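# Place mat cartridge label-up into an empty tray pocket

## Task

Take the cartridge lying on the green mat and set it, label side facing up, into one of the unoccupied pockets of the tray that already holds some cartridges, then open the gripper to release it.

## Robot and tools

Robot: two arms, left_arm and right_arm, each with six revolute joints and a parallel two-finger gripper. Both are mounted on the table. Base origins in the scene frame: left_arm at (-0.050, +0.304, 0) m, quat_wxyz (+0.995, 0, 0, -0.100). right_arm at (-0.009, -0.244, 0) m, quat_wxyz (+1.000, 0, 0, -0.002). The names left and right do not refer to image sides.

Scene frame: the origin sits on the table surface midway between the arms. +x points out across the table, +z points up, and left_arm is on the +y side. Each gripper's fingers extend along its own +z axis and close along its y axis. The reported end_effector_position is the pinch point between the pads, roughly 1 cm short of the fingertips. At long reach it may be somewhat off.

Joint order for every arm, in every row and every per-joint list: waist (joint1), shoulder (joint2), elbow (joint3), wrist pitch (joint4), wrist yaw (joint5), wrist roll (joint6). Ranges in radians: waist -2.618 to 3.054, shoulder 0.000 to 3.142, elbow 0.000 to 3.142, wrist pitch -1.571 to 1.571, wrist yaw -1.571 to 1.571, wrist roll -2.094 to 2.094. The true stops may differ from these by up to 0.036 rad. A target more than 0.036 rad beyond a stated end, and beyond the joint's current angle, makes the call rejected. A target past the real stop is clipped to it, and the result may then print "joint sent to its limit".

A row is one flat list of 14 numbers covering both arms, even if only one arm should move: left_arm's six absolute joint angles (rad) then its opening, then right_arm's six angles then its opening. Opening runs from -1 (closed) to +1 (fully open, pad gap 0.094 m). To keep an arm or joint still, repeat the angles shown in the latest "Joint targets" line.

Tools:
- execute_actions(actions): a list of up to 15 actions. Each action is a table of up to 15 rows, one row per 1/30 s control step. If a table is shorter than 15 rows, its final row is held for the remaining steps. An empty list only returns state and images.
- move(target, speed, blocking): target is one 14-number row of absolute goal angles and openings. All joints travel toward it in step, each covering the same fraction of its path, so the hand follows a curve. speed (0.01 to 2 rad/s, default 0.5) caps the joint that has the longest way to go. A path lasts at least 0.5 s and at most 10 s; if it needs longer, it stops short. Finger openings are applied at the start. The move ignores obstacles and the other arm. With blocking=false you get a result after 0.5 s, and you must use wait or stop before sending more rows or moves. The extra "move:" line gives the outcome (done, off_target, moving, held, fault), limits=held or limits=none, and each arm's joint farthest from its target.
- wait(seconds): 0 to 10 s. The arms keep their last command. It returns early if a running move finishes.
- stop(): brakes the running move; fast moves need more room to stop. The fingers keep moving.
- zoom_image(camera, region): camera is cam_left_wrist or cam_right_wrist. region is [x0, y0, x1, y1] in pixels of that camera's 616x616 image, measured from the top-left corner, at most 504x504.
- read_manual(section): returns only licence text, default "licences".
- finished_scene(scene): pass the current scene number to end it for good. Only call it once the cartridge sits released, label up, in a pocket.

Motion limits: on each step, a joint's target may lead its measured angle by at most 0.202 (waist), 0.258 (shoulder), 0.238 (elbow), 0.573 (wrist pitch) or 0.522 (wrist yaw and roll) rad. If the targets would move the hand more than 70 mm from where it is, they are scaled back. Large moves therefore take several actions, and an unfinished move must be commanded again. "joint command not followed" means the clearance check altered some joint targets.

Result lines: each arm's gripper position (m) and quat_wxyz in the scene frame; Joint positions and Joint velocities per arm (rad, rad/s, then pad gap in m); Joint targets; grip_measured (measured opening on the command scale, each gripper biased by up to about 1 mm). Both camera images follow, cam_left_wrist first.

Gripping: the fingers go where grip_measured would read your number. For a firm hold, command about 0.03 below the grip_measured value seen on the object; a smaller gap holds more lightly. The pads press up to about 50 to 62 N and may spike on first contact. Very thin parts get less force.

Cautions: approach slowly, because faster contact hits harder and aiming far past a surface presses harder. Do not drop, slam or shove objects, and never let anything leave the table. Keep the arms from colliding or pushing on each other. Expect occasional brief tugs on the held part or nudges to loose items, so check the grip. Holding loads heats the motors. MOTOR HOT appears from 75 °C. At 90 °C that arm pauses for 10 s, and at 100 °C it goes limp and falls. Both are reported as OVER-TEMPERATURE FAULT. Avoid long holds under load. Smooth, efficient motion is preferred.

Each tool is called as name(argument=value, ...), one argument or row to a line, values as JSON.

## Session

execute_actions(
  actions=[],
)

Scene clock: 0.00 s.
left_arm: end_effector_position=(+0.5162, +0.1365, +0.3803) grip_measured=+1.000 end_effector_quat_wxyz=(+0.666, +0.138, +0.727, -0.097) | right_arm: end_effector_position=(+0.3140, +0.0660, +0.1981) grip_measured=+1.000 end_effector_quat_wxyz=(-0.328, +0.552, -0.504, +0.578)
Joint names: [waist, shoulder, elbow, wrist pitch, wrist yaw, wrist roll]
Joint positions: left_arm=[-0.069  1.849  1.733  0.021  0.062  0.049  0.094] | right_arm=[ 1.164  1.862  1.151  0.144  1.351 -1.33   0.094]
Joint velocities: left_arm=[ 0.002  0.017  0.002 -0.051 -0.007  0.051  0.   ] | right_arm=[ 0.022  0.007  0.012 -0.022 -0.022 -0.022  0.   ]
Joint targets: left_arm=[-0.069 1.827 1.751 0.040 0.063 0.046] | right_arm=[1.164 1.856 1.157 0.139 1.358 -1.326]

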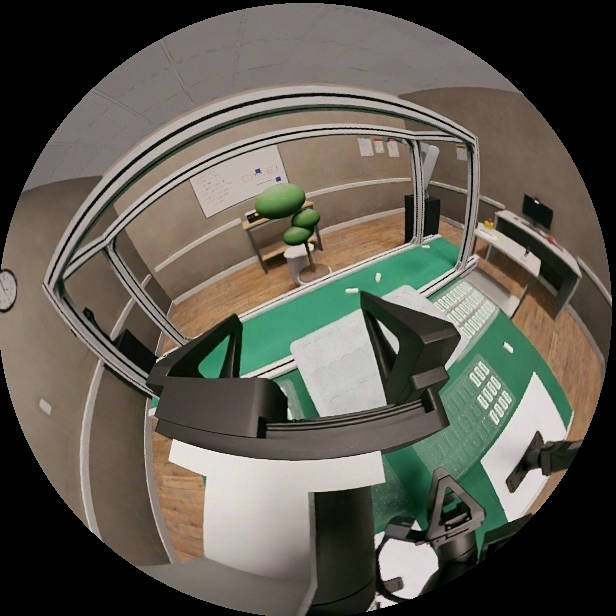

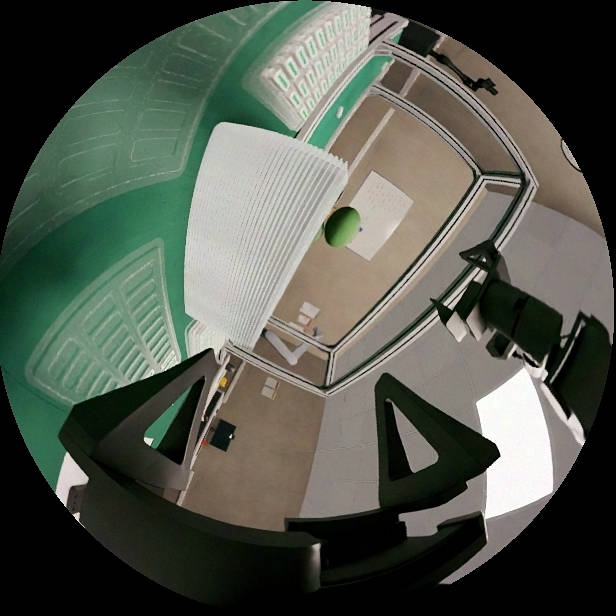

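move(
  target=[0.2,1.3,1.4,-0.2,0,0,1,0.7,1.3,1.2,-1.3,0.3,-0.5,1],
  speed=1.2,
)

move(
  target=[-0.6,0.7,1.1,-0.45,0,0,1,-0.45,1.6,1.45,-1.42,0,-0.45,1],
  speed=1.2,
)

Scene clock: 8.63 s.
left_arm: end_effector_position=(+0.3917, +0.2998, +0.4253) grip_measured=+1.000 end_effector_quat_wxyz=(+0.662, +0.009, +0.749, -0.003) | right_arm: end_effector_position=(+0.2084, -0.1288, +0.1615) grip_measured=+1.000 end_effector_quat_wxyz=(+0.086, -0.553, +0.816, -0.146)
Joint names: [waist, shoulder, elbow, wrist pitch, wrist yaw, wrist roll]
Joint positions: left_arm=[ 0.194  1.325  1.412 -0.209  0.009  0.01   0.094] | right_arm=[ 0.707  1.321  1.179 -1.284  0.309 -0.51   0.094]
Joint velocities: left_arm=[-0.002 -0.012 -0.002 -0.081  0.007  0.022  0.   ] | right_arm=[-0.012  0.007 -0.012  0.007  0.051  0.037  0.   ]
Joint targets: left_arm=[0.200 1.300 1.400 -0.200 -0.000 -0.000] | right_arm=[0.700 1.300 1.200 -1.300 0.300 -0.500]
move: off_target (left_arm, right_arm); limits=none; left_arm: farthest joint: the shoulder, 0.025 radians from its target (0.549 radians at the start); right_arm: farthest joint: the shoulder, 0.021 radians from its target (0.562 radians at the start)

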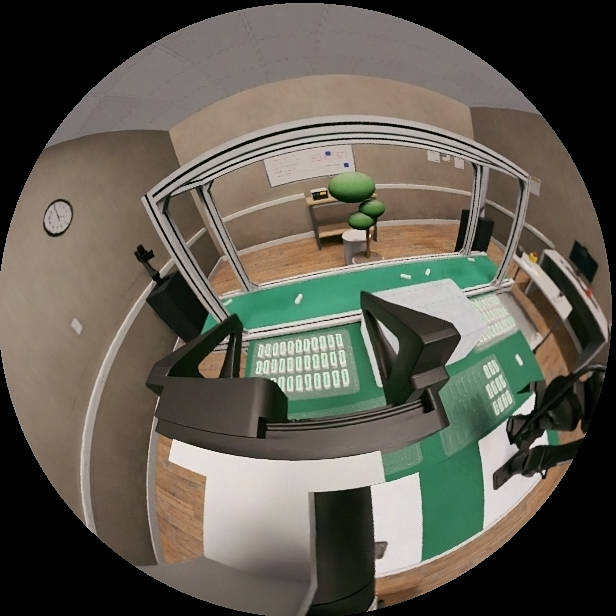

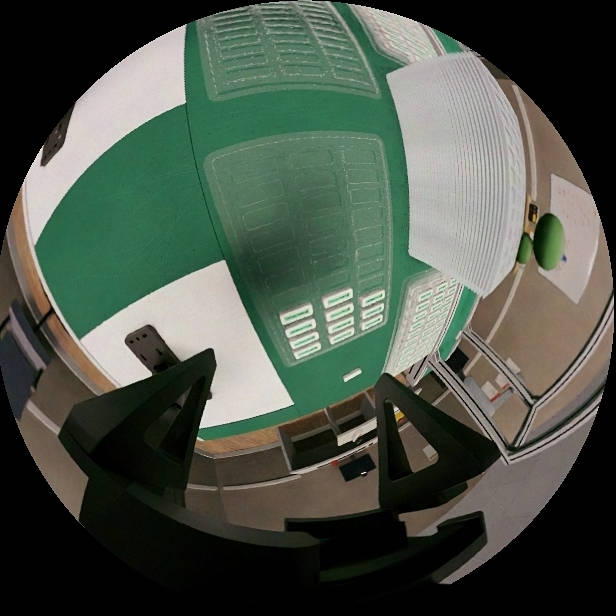

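Scene clock: 10.47 s.
left_arm: end_effector_position=(+0.1414, +0.1097, +0.4243) grip_measured=+1.000 end_effector_quat_wxyz=(+0.631, +0.287, +0.672, -0.263) | right_arm: end_effector_position=(+0.2394, -0.3662, +0.1545) grip_measured=+1.000 end_effector_quat_wxyz=(-0.000, -0.003, +1.000, -0.008)
Joint names: [waist, shoulder, elbow, wrist pitch, wrist yaw, wrist roll]
Joint positions: left_arm=[-0.593  0.716  1.108 -0.459  0.004  0.01   0.094] | right_arm=[-0.45   1.587  1.427 -1.405  0.014 -0.459  0.094]
Joint velocities: left_arm=[-0.042 -0.027 -0.012  0.037 -0.037 -0.007  0.   ] | right_arm=[-0.002 -0.012  0.012 -0.007 -0.095  0.051  0.   ]
Joint targets: left_arm=[-0.600 0.700 1.100 -0.450 -0.000 0.000] | right_arm=[-0.450 1.600 1.450 -1.420 0.000 -0.450]
move: off_target (right_arm); limits=none; left_arm: farthest joint: the shoulder, 0.016 radians from its target (0.625 radians at the start); right_arm: farthest joint: the elbow, 0.023 radians from its target (0.271 radians at the start)

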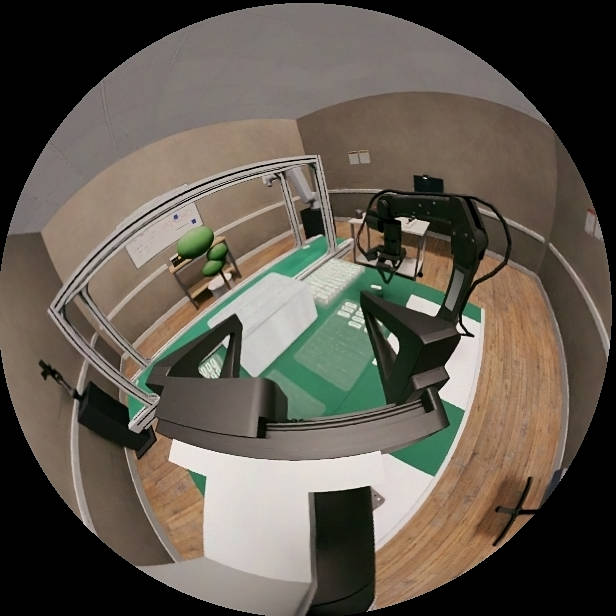

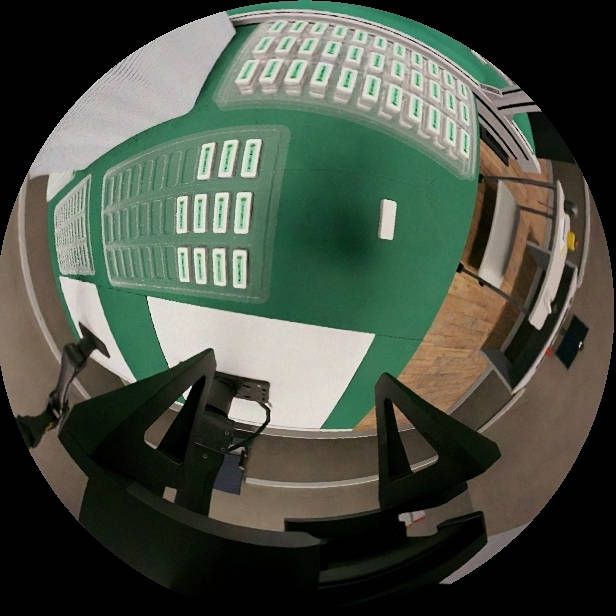

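move(
  target=[-1.311,0.5,1.007,-0.49,0,-0.01,-0.3,-0.552,2.09,1.641,-1.1,-0.01,1.03,1],
  speed=1.2,
)

Scene clock: 22.70 s.
left_arm: end_effector_position=(-0.0340, +0.0776, +0.4184) grip_measured=-0.297 end_effector_quat_wxyz=(+0.515, +0.484, +0.517, -0.483) | right_arm: end_effector_position=(+0.3278, -0.4482, +0.0444) grip_measured=+1.000 end_effector_quat_wxyz=(-0.002, +0.707, +0.707, +0.001)
Joint names: [waist, shoulder, elbow, wrist pitch, wrist yaw, wrist roll]
Joint positions: left_arm=[-1.303  0.521  1.016 -0.499  0.002 -0.     0.033] | right_arm=[-0.546  2.083  1.619 -1.111 -0.002  1.021  0.094]
Joint velocities: left_arm=[-0.002  0.007 -0.012  0.022 -0.022 -0.051  0.001] | right_arm=[-0.012 -0.007  0.002  0.066 -0.022  0.007  0.   ]
Joint targets: left_arm=[-1.311 0.500 1.007 -0.490 0.000 -0.010] | right_arm=[-0.552 2.090 1.641 -1.100 -0.010 1.030]
move: off_target (left_arm, right_arm); limits=none; left_arm: farthest joint: the shoulder, 0.021 radians from its target (0.216 radians at the start); right_arm: farthest joint: the elbow, 0.022 radians from its target (0.214 radians at the start)

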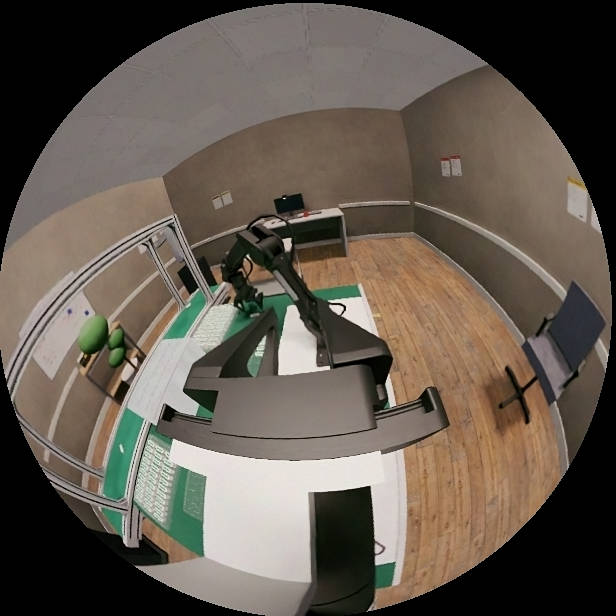

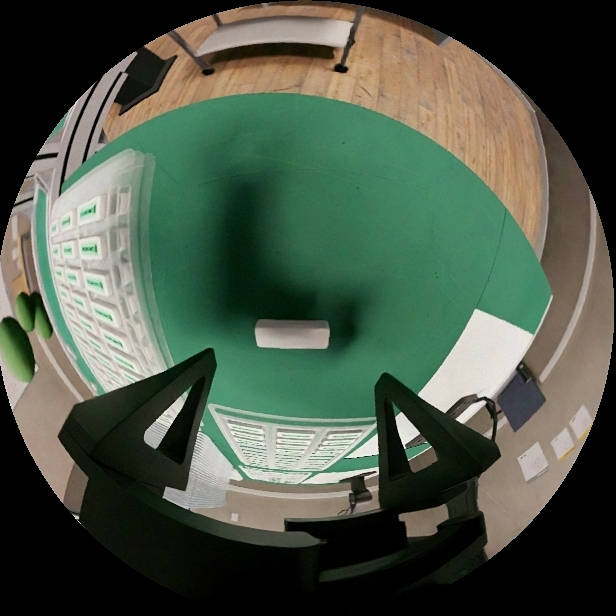

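move(
  target=[-1.311,0.5,1.007,-0.49,0,-0.01,-0.3,-0.546,2.147,1.578,-1.01,-0.005,0.843,0.45],
  speed=0.3,
)

zoom_image(
  camera="cam_right_wrist",
  region=[190,300,410,450],
)

Scene clock: 27.73 s.
left_arm: end_effector_position=(-0.0340, +0.0776, +0.4170) grip_measured=-0.297 end_effector_quat_wxyz=(+0.513, +0.486, +0.518, -0.482) | right_arm: end_effector_position=(+0.3338, -0.4518, +0.0156) grip_measured=+0.452 end_effector_quat_wxyz=(-0.001, +0.644, +0.765, +0.001)
Joint names: [waist, shoulder, elbow, wrist pitch, wrist yaw, wrist roll]
Joint positions: left_arm=[-1.303  0.521  1.016 -0.505  0.002 -0.     0.033] | right_arm=[-0.546  2.138  1.586 -1.021 -0.002  0.852  0.068]
Joint velocities: left_arm=[-0.007 -0.022  0.012 -0.022 -0.007 -0.022 -0.   ] | right_arm=[-0.007 -0.012 -0.017 -0.051 -0.007  0.007  0.   ]
Joint targets: left_arm=[-1.311 0.500 1.007 -0.490 0.000 -0.010] | right_arm=[-0.546 2.147 1.578 -1.010 -0.005 0.843]
move: off_target (left_arm); limits=none; left_arm: farthest joint: the shoulder, 0.021 radians from its target (0.021 radians at the start); right_arm: farthest joint: the wrist pitch, 0.011 radians from its target (0.100 radians at the start)

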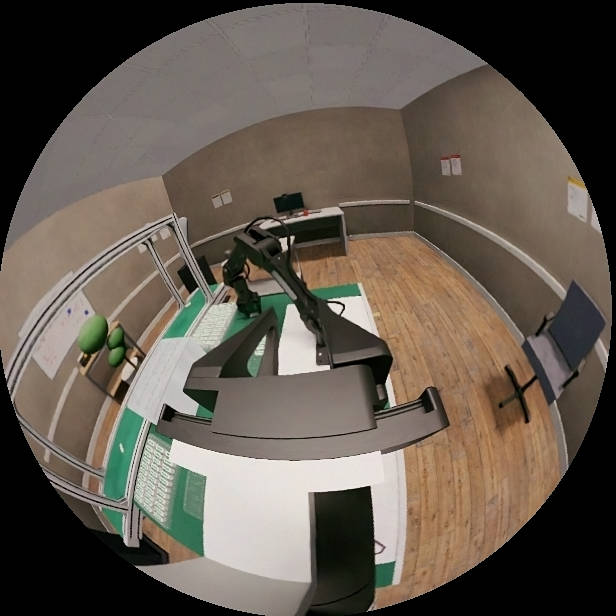

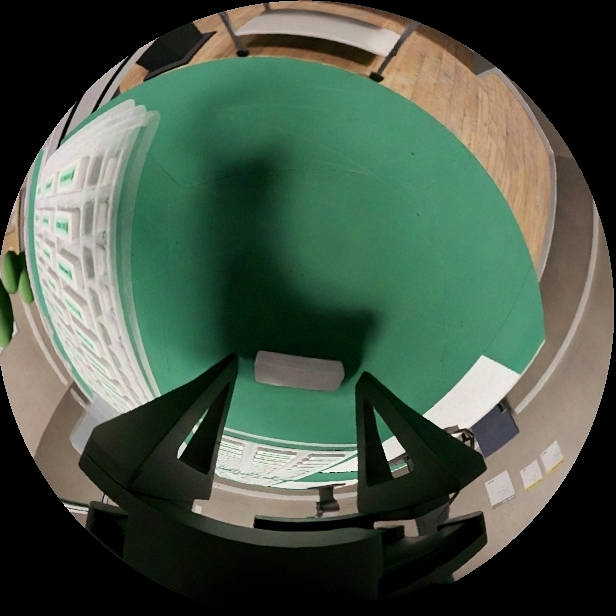

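Region (190, 300, 410, 450) of cam_right_wrist's 616x616 image, scaled by 2.291, with more detail than that image has; it fills the top 344 rows of this view, and the rest is white.

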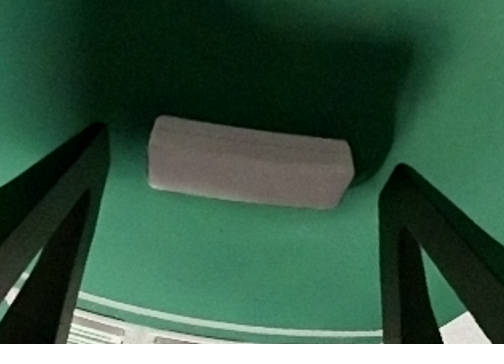

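execute_actions(
  actions=[
    [[-1.311,0.5,1.007,-0.49,0,-0.01,-0.3,-0.558,2.165,1.578,-1.0,-0.005,0.835,0.35],[-1.311,0.5,1.007,-0.49,0,-0.01,-0.3,-0.558,2.165,1.578,-1.0,-0.005,0.835,0.3],[-1.311,0.5,1.007,-0.49,0,-0.01,-0.3,-0.558,2.156,1.578,-1.0,-0.005,0.835,0.25]],
    [[-1.311,0.5,1.007,-0.49,0,-0.01,-0.3,-0.558,2.156,1.578,-1.0,-0.005,0.835,0.16],[-1.311,0.5,1.007,-0.49,0,-0.01,-0.3,-0.558,2.156,1.578,-1.0,-0.005,0.835,0.12],[-1.311,0.5,1.007,-0.49,0,-0.01,-0.3,-0.558,2.156,1.578,-1.0,-0.005,0.835,0.09],[-1.311,0.5,1.007,-0.49,0,-0.01,-0.3,-0.558,2.156,1.578,-1.0,-0.005,0.835,0.06],[-1.311,0.5,1.007,-0.49,0,-0.01,-0.3,-0.558,2.156,1.578,-1.0,-0.005,0.835,0.03],[-1.311,0.5,1.007,-0.49,0,-0.01,-0.3,-0.558,2.156,1.578,-1.0,-0.005,0.835,0.0],[-1.311,0.5,1.007,-0.49,0,-0.01,-0.3,-0.558,2.156,1.578,-1.0,-0.005,0.835,-0.025],[-1.311,0.5,1.007,-0.49,0,-0.01,-0.3,-0.558,2.156,1.578,-1.0,-0.005,0.835,-0.05]],
  ],
)

zoom_image(
  camera="cam_right_wrist",
  region=[190,300,410,450],
)

Scene clock: 34.70 s.
left_arm: end_effector_position=(-0.0340, +0.0776, +0.4170) grip_measured=-0.297 end_effector_quat_wxyz=(+0.513, +0.486, +0.518, -0.482) | right_arm: end_effector_position=(+0.3344, -0.4543, +0.0127) grip_measured=-0.031 end_effector_quat_wxyz=(+0.000, +0.643, +0.766, +0.001)
Joint names: [waist, shoulder, elbow, wrist pitch, wrist yaw, wrist roll]
Joint positions: left_arm=[-1.303  0.521  1.016 -0.505  0.002 -0.001  0.033] | right_arm=[-0.55   2.145  1.586 -1.011 -0.002  0.843  0.046]
Joint velocities: left_arm=[-0.012 -0.027  0.007 -0.022 -0.051 -0.022 -0.   ] | right_arm=[-0.007  0.002 -0.012  0.051  0.007 -0.022  0.001]
Joint targets: left_arm=[-1.311 0.500 1.007 -0.490 -0.000 -0.010] | right_arm=[-0.558 2.156 1.578 -1.000 -0.005 0.835]

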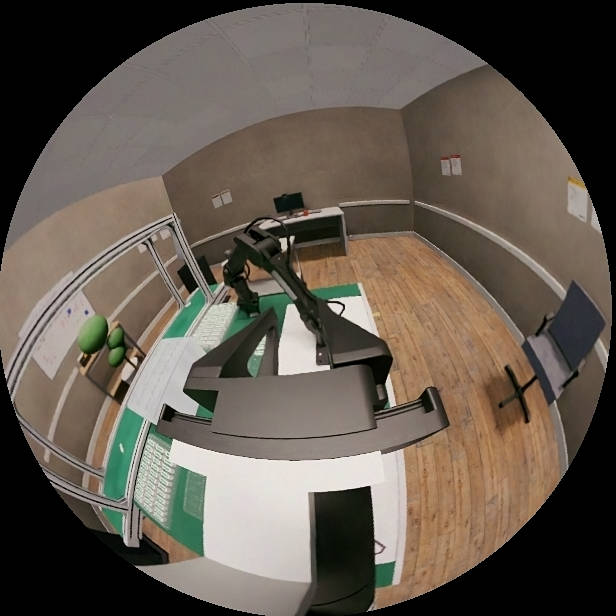

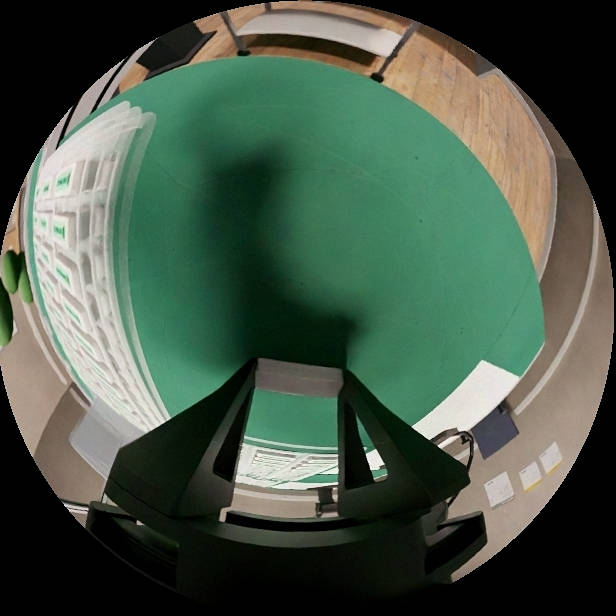

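Region (190, 300, 410, 450) of cam_right_wrist's 616x616 image, scaled by 2.291, with more detail than that image has; it fills the top 344 rows of this view, and the rest is white.

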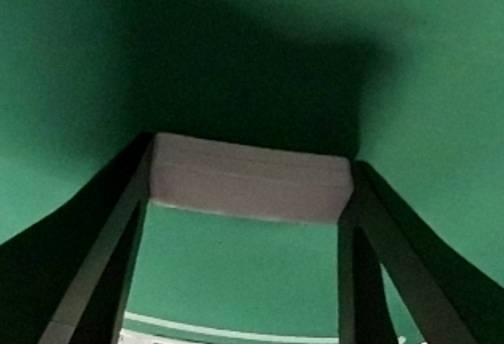

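move(
  target=[-1.311,0.5,1.007,-0.49,0,-0.01,-0.3,0.1,1.3,1.2,-1.4,0,1.2,-0.06],
  speed=1.0,
)

move(
  target=[-1.311,0.5,1.007,-0.49,0,-0.01,-0.3,1.65,0.558,1.032,-0.46,0,1.577,-0.06],
  speed=1.1,
)

move(
  target=[-1.311,0.745,1.016,-0.25,0,-0.01,-0.3,1.65,0.558,1.032,-0.46,0,1.577,-0.06],
  speed=0.35,
)

zoom_image(
  camera="cam_left_wrist",
  region=[230,220,380,370],
)

zoom_image(
  camera="cam_right_wrist",
  region=[200,240,400,440],
)

Scene clock: 41.10 s.
left_arm: end_effector_position=(-0.0340, +0.0776, +0.4154) grip_measured=-0.297 end_effector_quat_wxyz=(+0.512, +0.487, +0.520, -0.480) | right_arm: end_effector_position=(+0.2129, -0.2218, +0.1599) grip_measured=-0.032 end_effector_quat_wxyz=(+0.031, +0.523, +0.852, +0.025)
Joint names: [waist, shoulder, elbow, wrist pitch, wrist yaw, wrist roll]
Joint positions: left_arm=[-1.303  0.521  1.016 -0.511  0.002 -0.001  0.033] | right_arm=[ 0.094  1.316  1.209 -1.384 -0.004  1.191  0.045]
Joint velocities: left_arm=[ 0.002 -0.012 -0.007 -0.007 -0.022 -0.051  0.   ] | right_arm=[-0.002 -0.012  0.032  0.037 -0.007 -0.022 -0.   ]
Joint targets: left_arm=[-1.311 0.500 1.007 -0.490 0.000 -0.010] | right_arm=[0.100 1.300 1.200 -1.400 0.000 1.200]
move: off_target (left_arm); limits=none; left_arm: farthest joint: the shoulder, 0.021 radians from its target (0.021 radians at the start); right_arm: farthest joint: the shoulder, 0.016 radians from its target (0.845 radians at the start)

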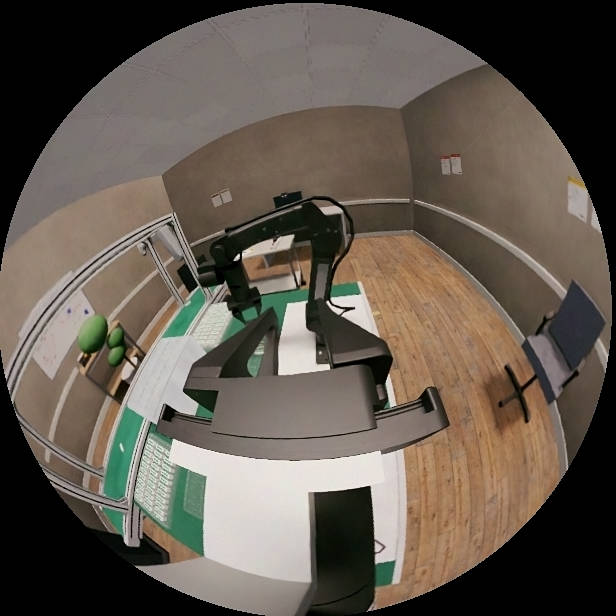

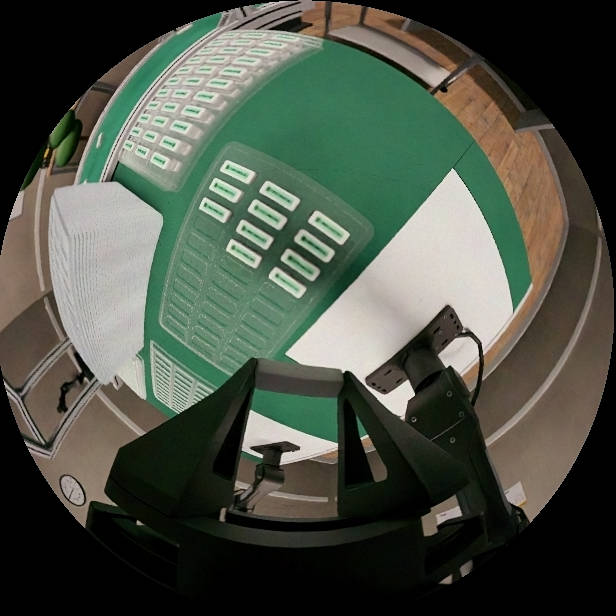

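Scene clock: 43.40 s.
left_arm: end_effector_position=(-0.0340, +0.0777, +0.4137) grip_measured=-0.297 end_effector_quat_wxyz=(+0.510, +0.489, +0.522, -0.478) | right_arm: end_effector_position=(-0.0269, -0.0048, +0.4240) grip_measured=-0.032 end_effector_quat_wxyz=(-0.026, -0.025, +0.709, +0.704)
Joint names: [waist, shoulder, elbow, wrist pitch, wrist yaw, wrist roll]
Joint positions: left_arm=[-1.303  0.521  1.016 -0.518  0.002 -0.001  0.033] | right_arm=[ 1.642  0.577  1.041 -0.472 -0.004  1.572  0.045]
Joint velocities: left_arm=[-0.012  0.017  0.002  0.007 -0.037 -0.007 -0.001] | right_arm=[ 0.012 -0.027 -0.007  0.007 -0.022  0.007 -0.001]
Joint targets: left_arm=[-1.311 0.500 1.007 -0.490 -0.000 -0.010] | right_arm=[1.650 0.558 1.032 -0.460 -0.000 1.577]
move: off_target (left_arm); limits=none; left_arm: farthest joint: the wrist pitch, 0.028 radians from its target (0.021 radians at the start); right_arm: farthest joint: the shoulder, 0.019 radians from its target (0.758 radians at the start)

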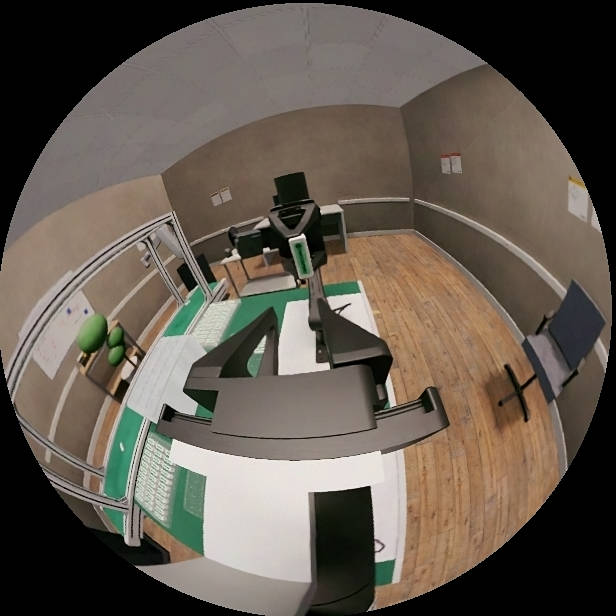

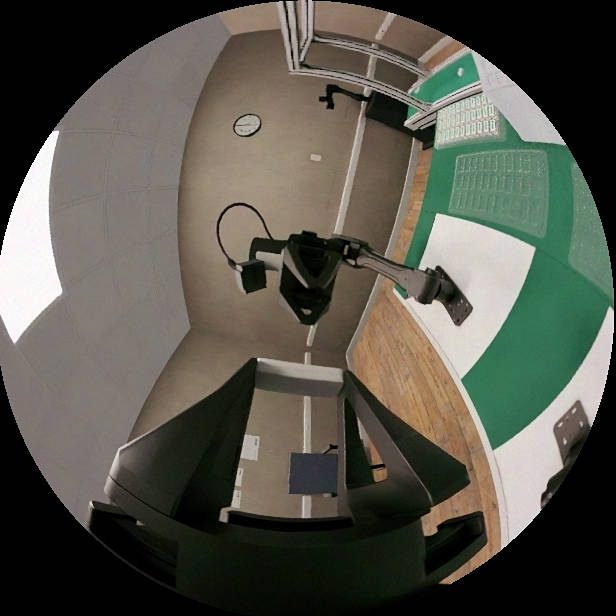

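Scene clock: 44.90 s.
left_arm: end_effector_position=(-0.0296, +0.0117, +0.4210) grip_measured=-0.297 end_effector_quat_wxyz=(+0.515, +0.484, +0.516, -0.484) | right_arm: end_effector_position=(-0.0269, -0.0048, +0.4241) grip_measured=-0.032 end_effector_quat_wxyz=(-0.026, -0.025, +0.709, +0.704)
Joint names: [waist, shoulder, elbow, wrist pitch, wrist yaw, wrist roll]
Joint positions: left_arm=[-1.303  0.739  1.016 -0.279  0.002 -0.001  0.033] | right_arm=[ 1.642  0.577  1.041 -0.472 -0.004  1.572  0.045]
Joint velocities: left_arm=[-0.022  0.007 -0.017  0.051 -0.066  0.007  0.   ] | right_arm=[ 0.012  0.007 -0.002  0.007 -0.007 -0.037 -0.001]
Joint targets: left_arm=[-1.311 0.745 1.016 -0.250 0.000 -0.010] | right_arm=[1.650 0.558 1.032 -0.460 -0.000 1.577]
move: off_target (left_arm); limits=none; left_arm: farthest joint: the wrist pitch, 0.029 radians from its target (0.268 radians at the start); right_arm: farthest joint: the shoulder, 0.019 radians from its target (0.019 radians at the start)

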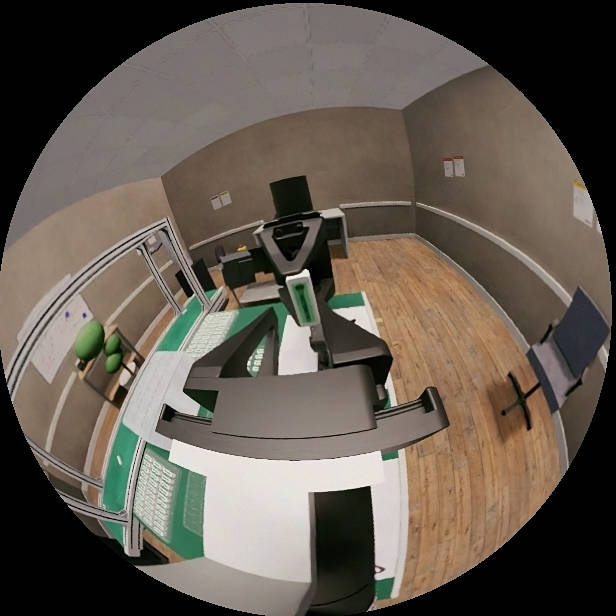

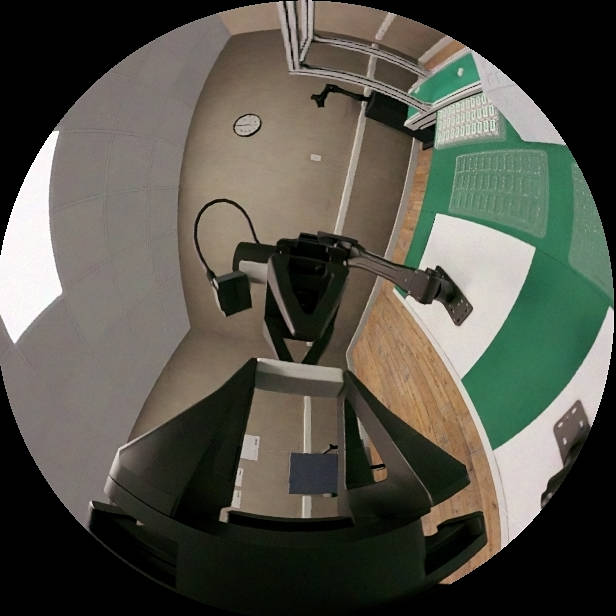

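Region (230, 220, 380, 370) of cam_left_wrist's 616x616 image, scaled by 3.360, with more detail than that image has.

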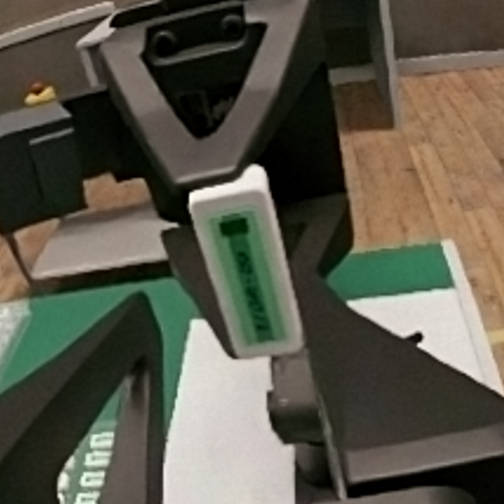

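Region (200, 240, 400, 440) of cam_right_wrist's 616x616 image, scaled by 2.520, with more detail than that image has.

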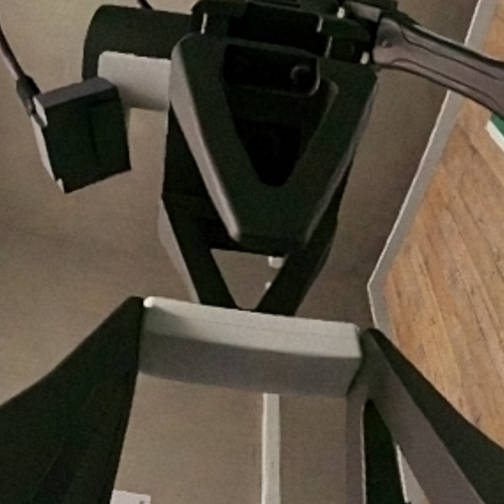

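move(
  target=[-1.32,0.778,1.016,-0.218,0,-0.01,-0.3,1.624,0.558,1.032,-0.46,0,1.577,-0.06],
  speed=0.1,
)

execute_actions(
  actions=[
    [[-1.32,0.778,1.016,-0.218,0,-0.01,-0.55,1.624,0.558,1.032,-0.46,0,1.577,-0.06]],
  ],
)

zoom_image(
  camera="cam_left_wrist",
  region=[250,260,350,360],
)

zoom_image(
  camera="cam_right_wrist",
  region=[240,310,360,430],
)

Scene clock: 50.57 s.
left_arm: end_effector_position=(-0.0318, +0.0028, +0.4208) grip_measured=-0.297 end_effector_quat_wxyz=(+0.514, +0.486, +0.513, -0.487) | right_arm: end_effector_position=(-0.0248, -0.0047, +0.4241) grip_measured=-0.032 end_effector_quat_wxyz=(-0.023, -0.022, +0.709, +0.704)
Joint names: [waist, shoulder, elbow, wrist pitch, wrist yaw, wrist roll]
Joint positions: left_arm=[-1.313  0.768  1.016 -0.247  0.002 -0.001  0.033] | right_arm=[ 1.633  0.577  1.041 -0.472 -0.004  1.573  0.045]
Joint velocities: left_arm=[ 0.012  0.032 -0.007 -0.007 -0.037  0.037  0.   ] | right_arm=[-0.012 -0.002  0.007  0.022 -0.037 -0.066  0.   ]
Joint targets: left_arm=[-1.320 0.778 1.016 -0.218 0.000 -0.010] | right_arm=[1.624 0.558 1.032 -0.460 0.000 1.577]
move: off_target (left_arm); limits=none; left_arm: farthest joint: the wrist pitch, 0.029 radians from its target (0.060 radians at the start); right_arm: farthest joint: the shoulder, 0.019 radians from its target (0.019 radians at the start)

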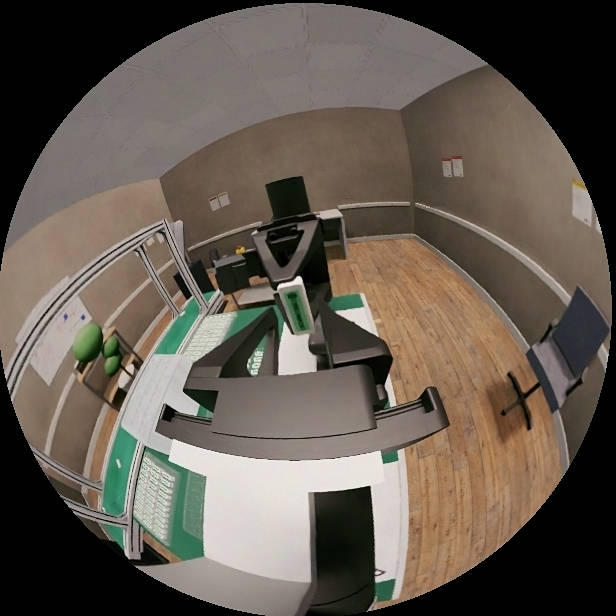

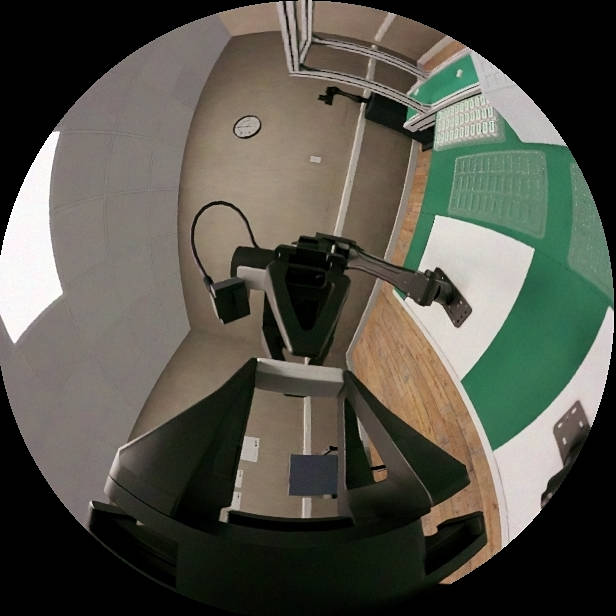

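Scene clock: 51.07 s.
left_arm: end_effector_position=(-0.0318, +0.0028, +0.4210) grip_measured=-0.547 end_effector_quat_wxyz=(+0.514, +0.485, +0.513, -0.487) | right_arm: end_effector_position=(-0.0248, -0.0047, +0.4241) grip_measured=-0.032 end_effector_quat_wxyz=(-0.023, -0.022, +0.709, +0.704)
Joint names: [waist, shoulder, elbow, wrist pitch, wrist yaw, wrist roll]
Joint positions: left_arm=[-1.313  0.768  1.016 -0.246  0.002 -0.001  0.021] | right_arm=[ 1.633  0.577  1.041 -0.472 -0.004  1.573  0.045]
Joint velocities: left_arm=[-0.007  0.012 -0.002  0.051  0.066 -0.066  0.   ] | right_arm=[-0.002 -0.012 -0.002  0.066  0.007 -0.037  0.001]
Joint targets: left_arm=[-1.320 0.778 1.016 -0.218 -0.000 -0.010] | right_arm=[1.624 0.558 1.032 -0.460 -0.000 1.577]

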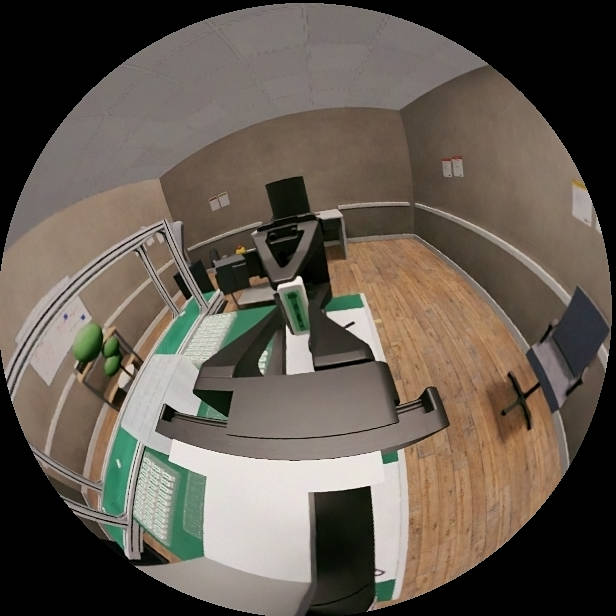

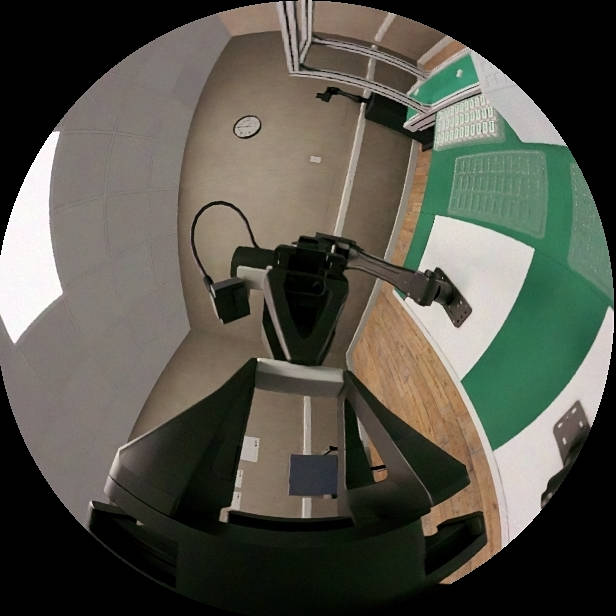

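Region (250, 260, 350, 360) of cam_left_wrist's 616x616 image, scaled by 5.040, with more detail than that image has.

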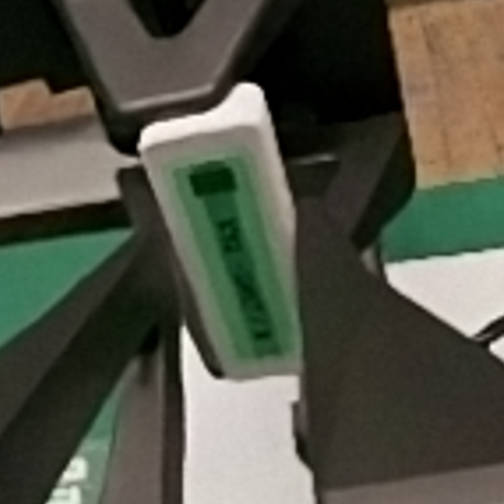

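Region (240, 310, 360, 430) of cam_right_wrist's 616x616 image, scaled by 4.200, with more detail than that image has.

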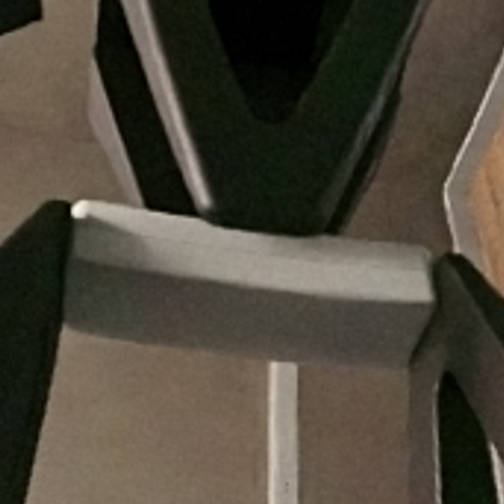

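execute_actions(
  actions=[
    [[-1.326,0.796,1.016,-0.212,0,-0.01,-0.55,1.624,0.558,1.032,-0.46,0,1.577,-0.06],[-1.326,0.796,1.016,-0.208,0,-0.01,-0.55,1.624,0.558,1.032,-0.46,0,1.577,-0.06],[-1.324,0.785,1.016,-0.208,0,-0.01,-0.58,1.624,0.558,1.032,-0.46,0,1.577,-0.06]],
    [[-1.32,0.78,1.016,-0.208,0,-0.01,-0.61,1.63,0.565,1.032,-0.46,0,1.577,-0.06],[-1.32,0.78,1.016,-0.208,0,-0.01,-0.63,1.63,0.565,1.032,-0.46,0,1.577,-0.06],[-1.32,0.78,1.016,-0.208,0,-0.01,-0.65,1.63,0.565,1.032,-0.46,0,1.577,-0.06],[-1.32,0.78,1.016,-0.208,0,-0.01,-0.67,1.63,0.565,1.032,-0.46,0,1.577,-0.06],[-1.32,0.78,1.016,-0.208,0,-0.01,-0.69,1.63,0.565,1.032,-0.46,0,1.577,-0.06],[-1.32,0.78,1.016,-0.208,0,-0.01,-0.71,1.63,0.565,1.032,-0.46,0,1.577,-0.06]],
  ],
)

zoom_image(
  camera="cam_right_wrist",
  region=[240,310,360,430],
)

Scene clock: 57.53 s.
left_arm: end_effector_position=(-0.0326, -0.0001, +0.4209) grip_measured=-0.665 end_effector_quat_wxyz=(+0.513, +0.485, +0.513, -0.489) | right_arm: end_effector_position=(-0.0248, -0.0047, +0.4241) grip_measured=-0.032 end_effector_quat_wxyz=(-0.023, -0.022, +0.709, +0.704)
Joint names: [waist, shoulder, elbow, wrist pitch, wrist yaw, wrist roll]
Joint positions: left_arm=[-1.317  0.777  1.016 -0.236 -0.    -0.004  0.016] | right_arm=[ 1.633  0.577  1.041 -0.472 -0.004  1.573  0.045]
Joint velocities: left_arm=[ 0.017  0.012 -0.002 -0.037  0.007  0.007  0.001] | right_arm=[-0.007  0.007 -0.002  0.022  0.022 -0.007 -0.   ]
Joint targets: left_arm=[-1.320 0.780 1.016 -0.208 0.000 -0.010] | right_arm=[1.630 0.565 1.032 -0.460 -0.000 1.577]

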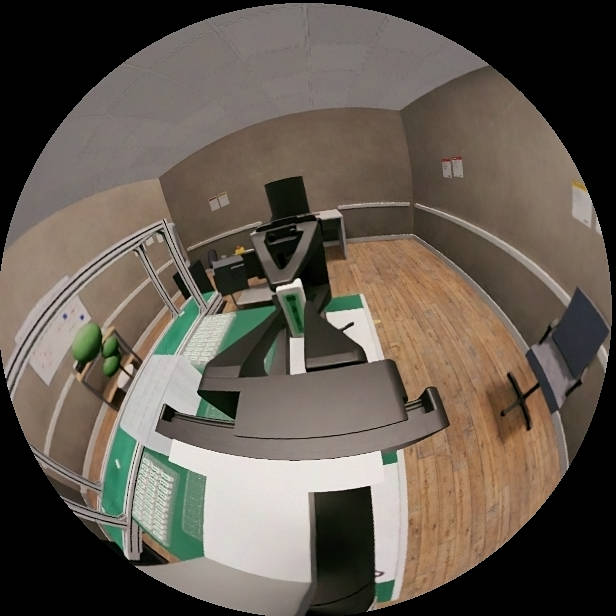

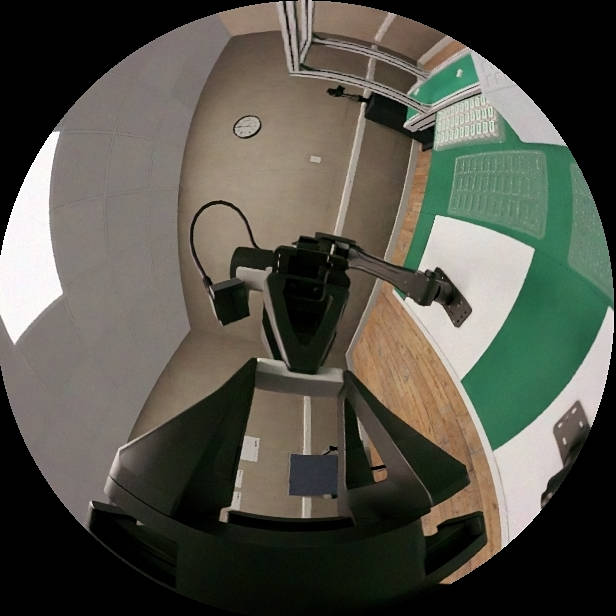

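Region (240, 310, 360, 430) of cam_right_wrist's 616x616 image, scaled by 4.200, with more detail than that image has.

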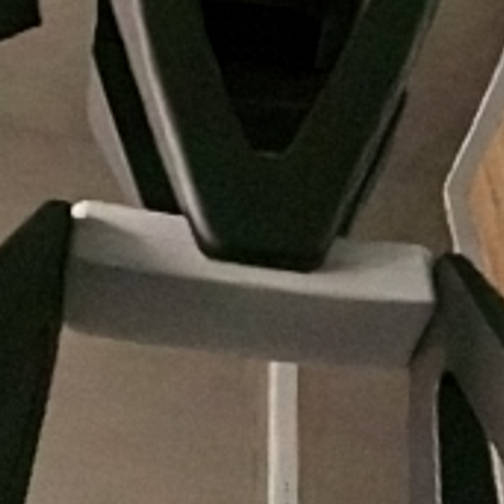

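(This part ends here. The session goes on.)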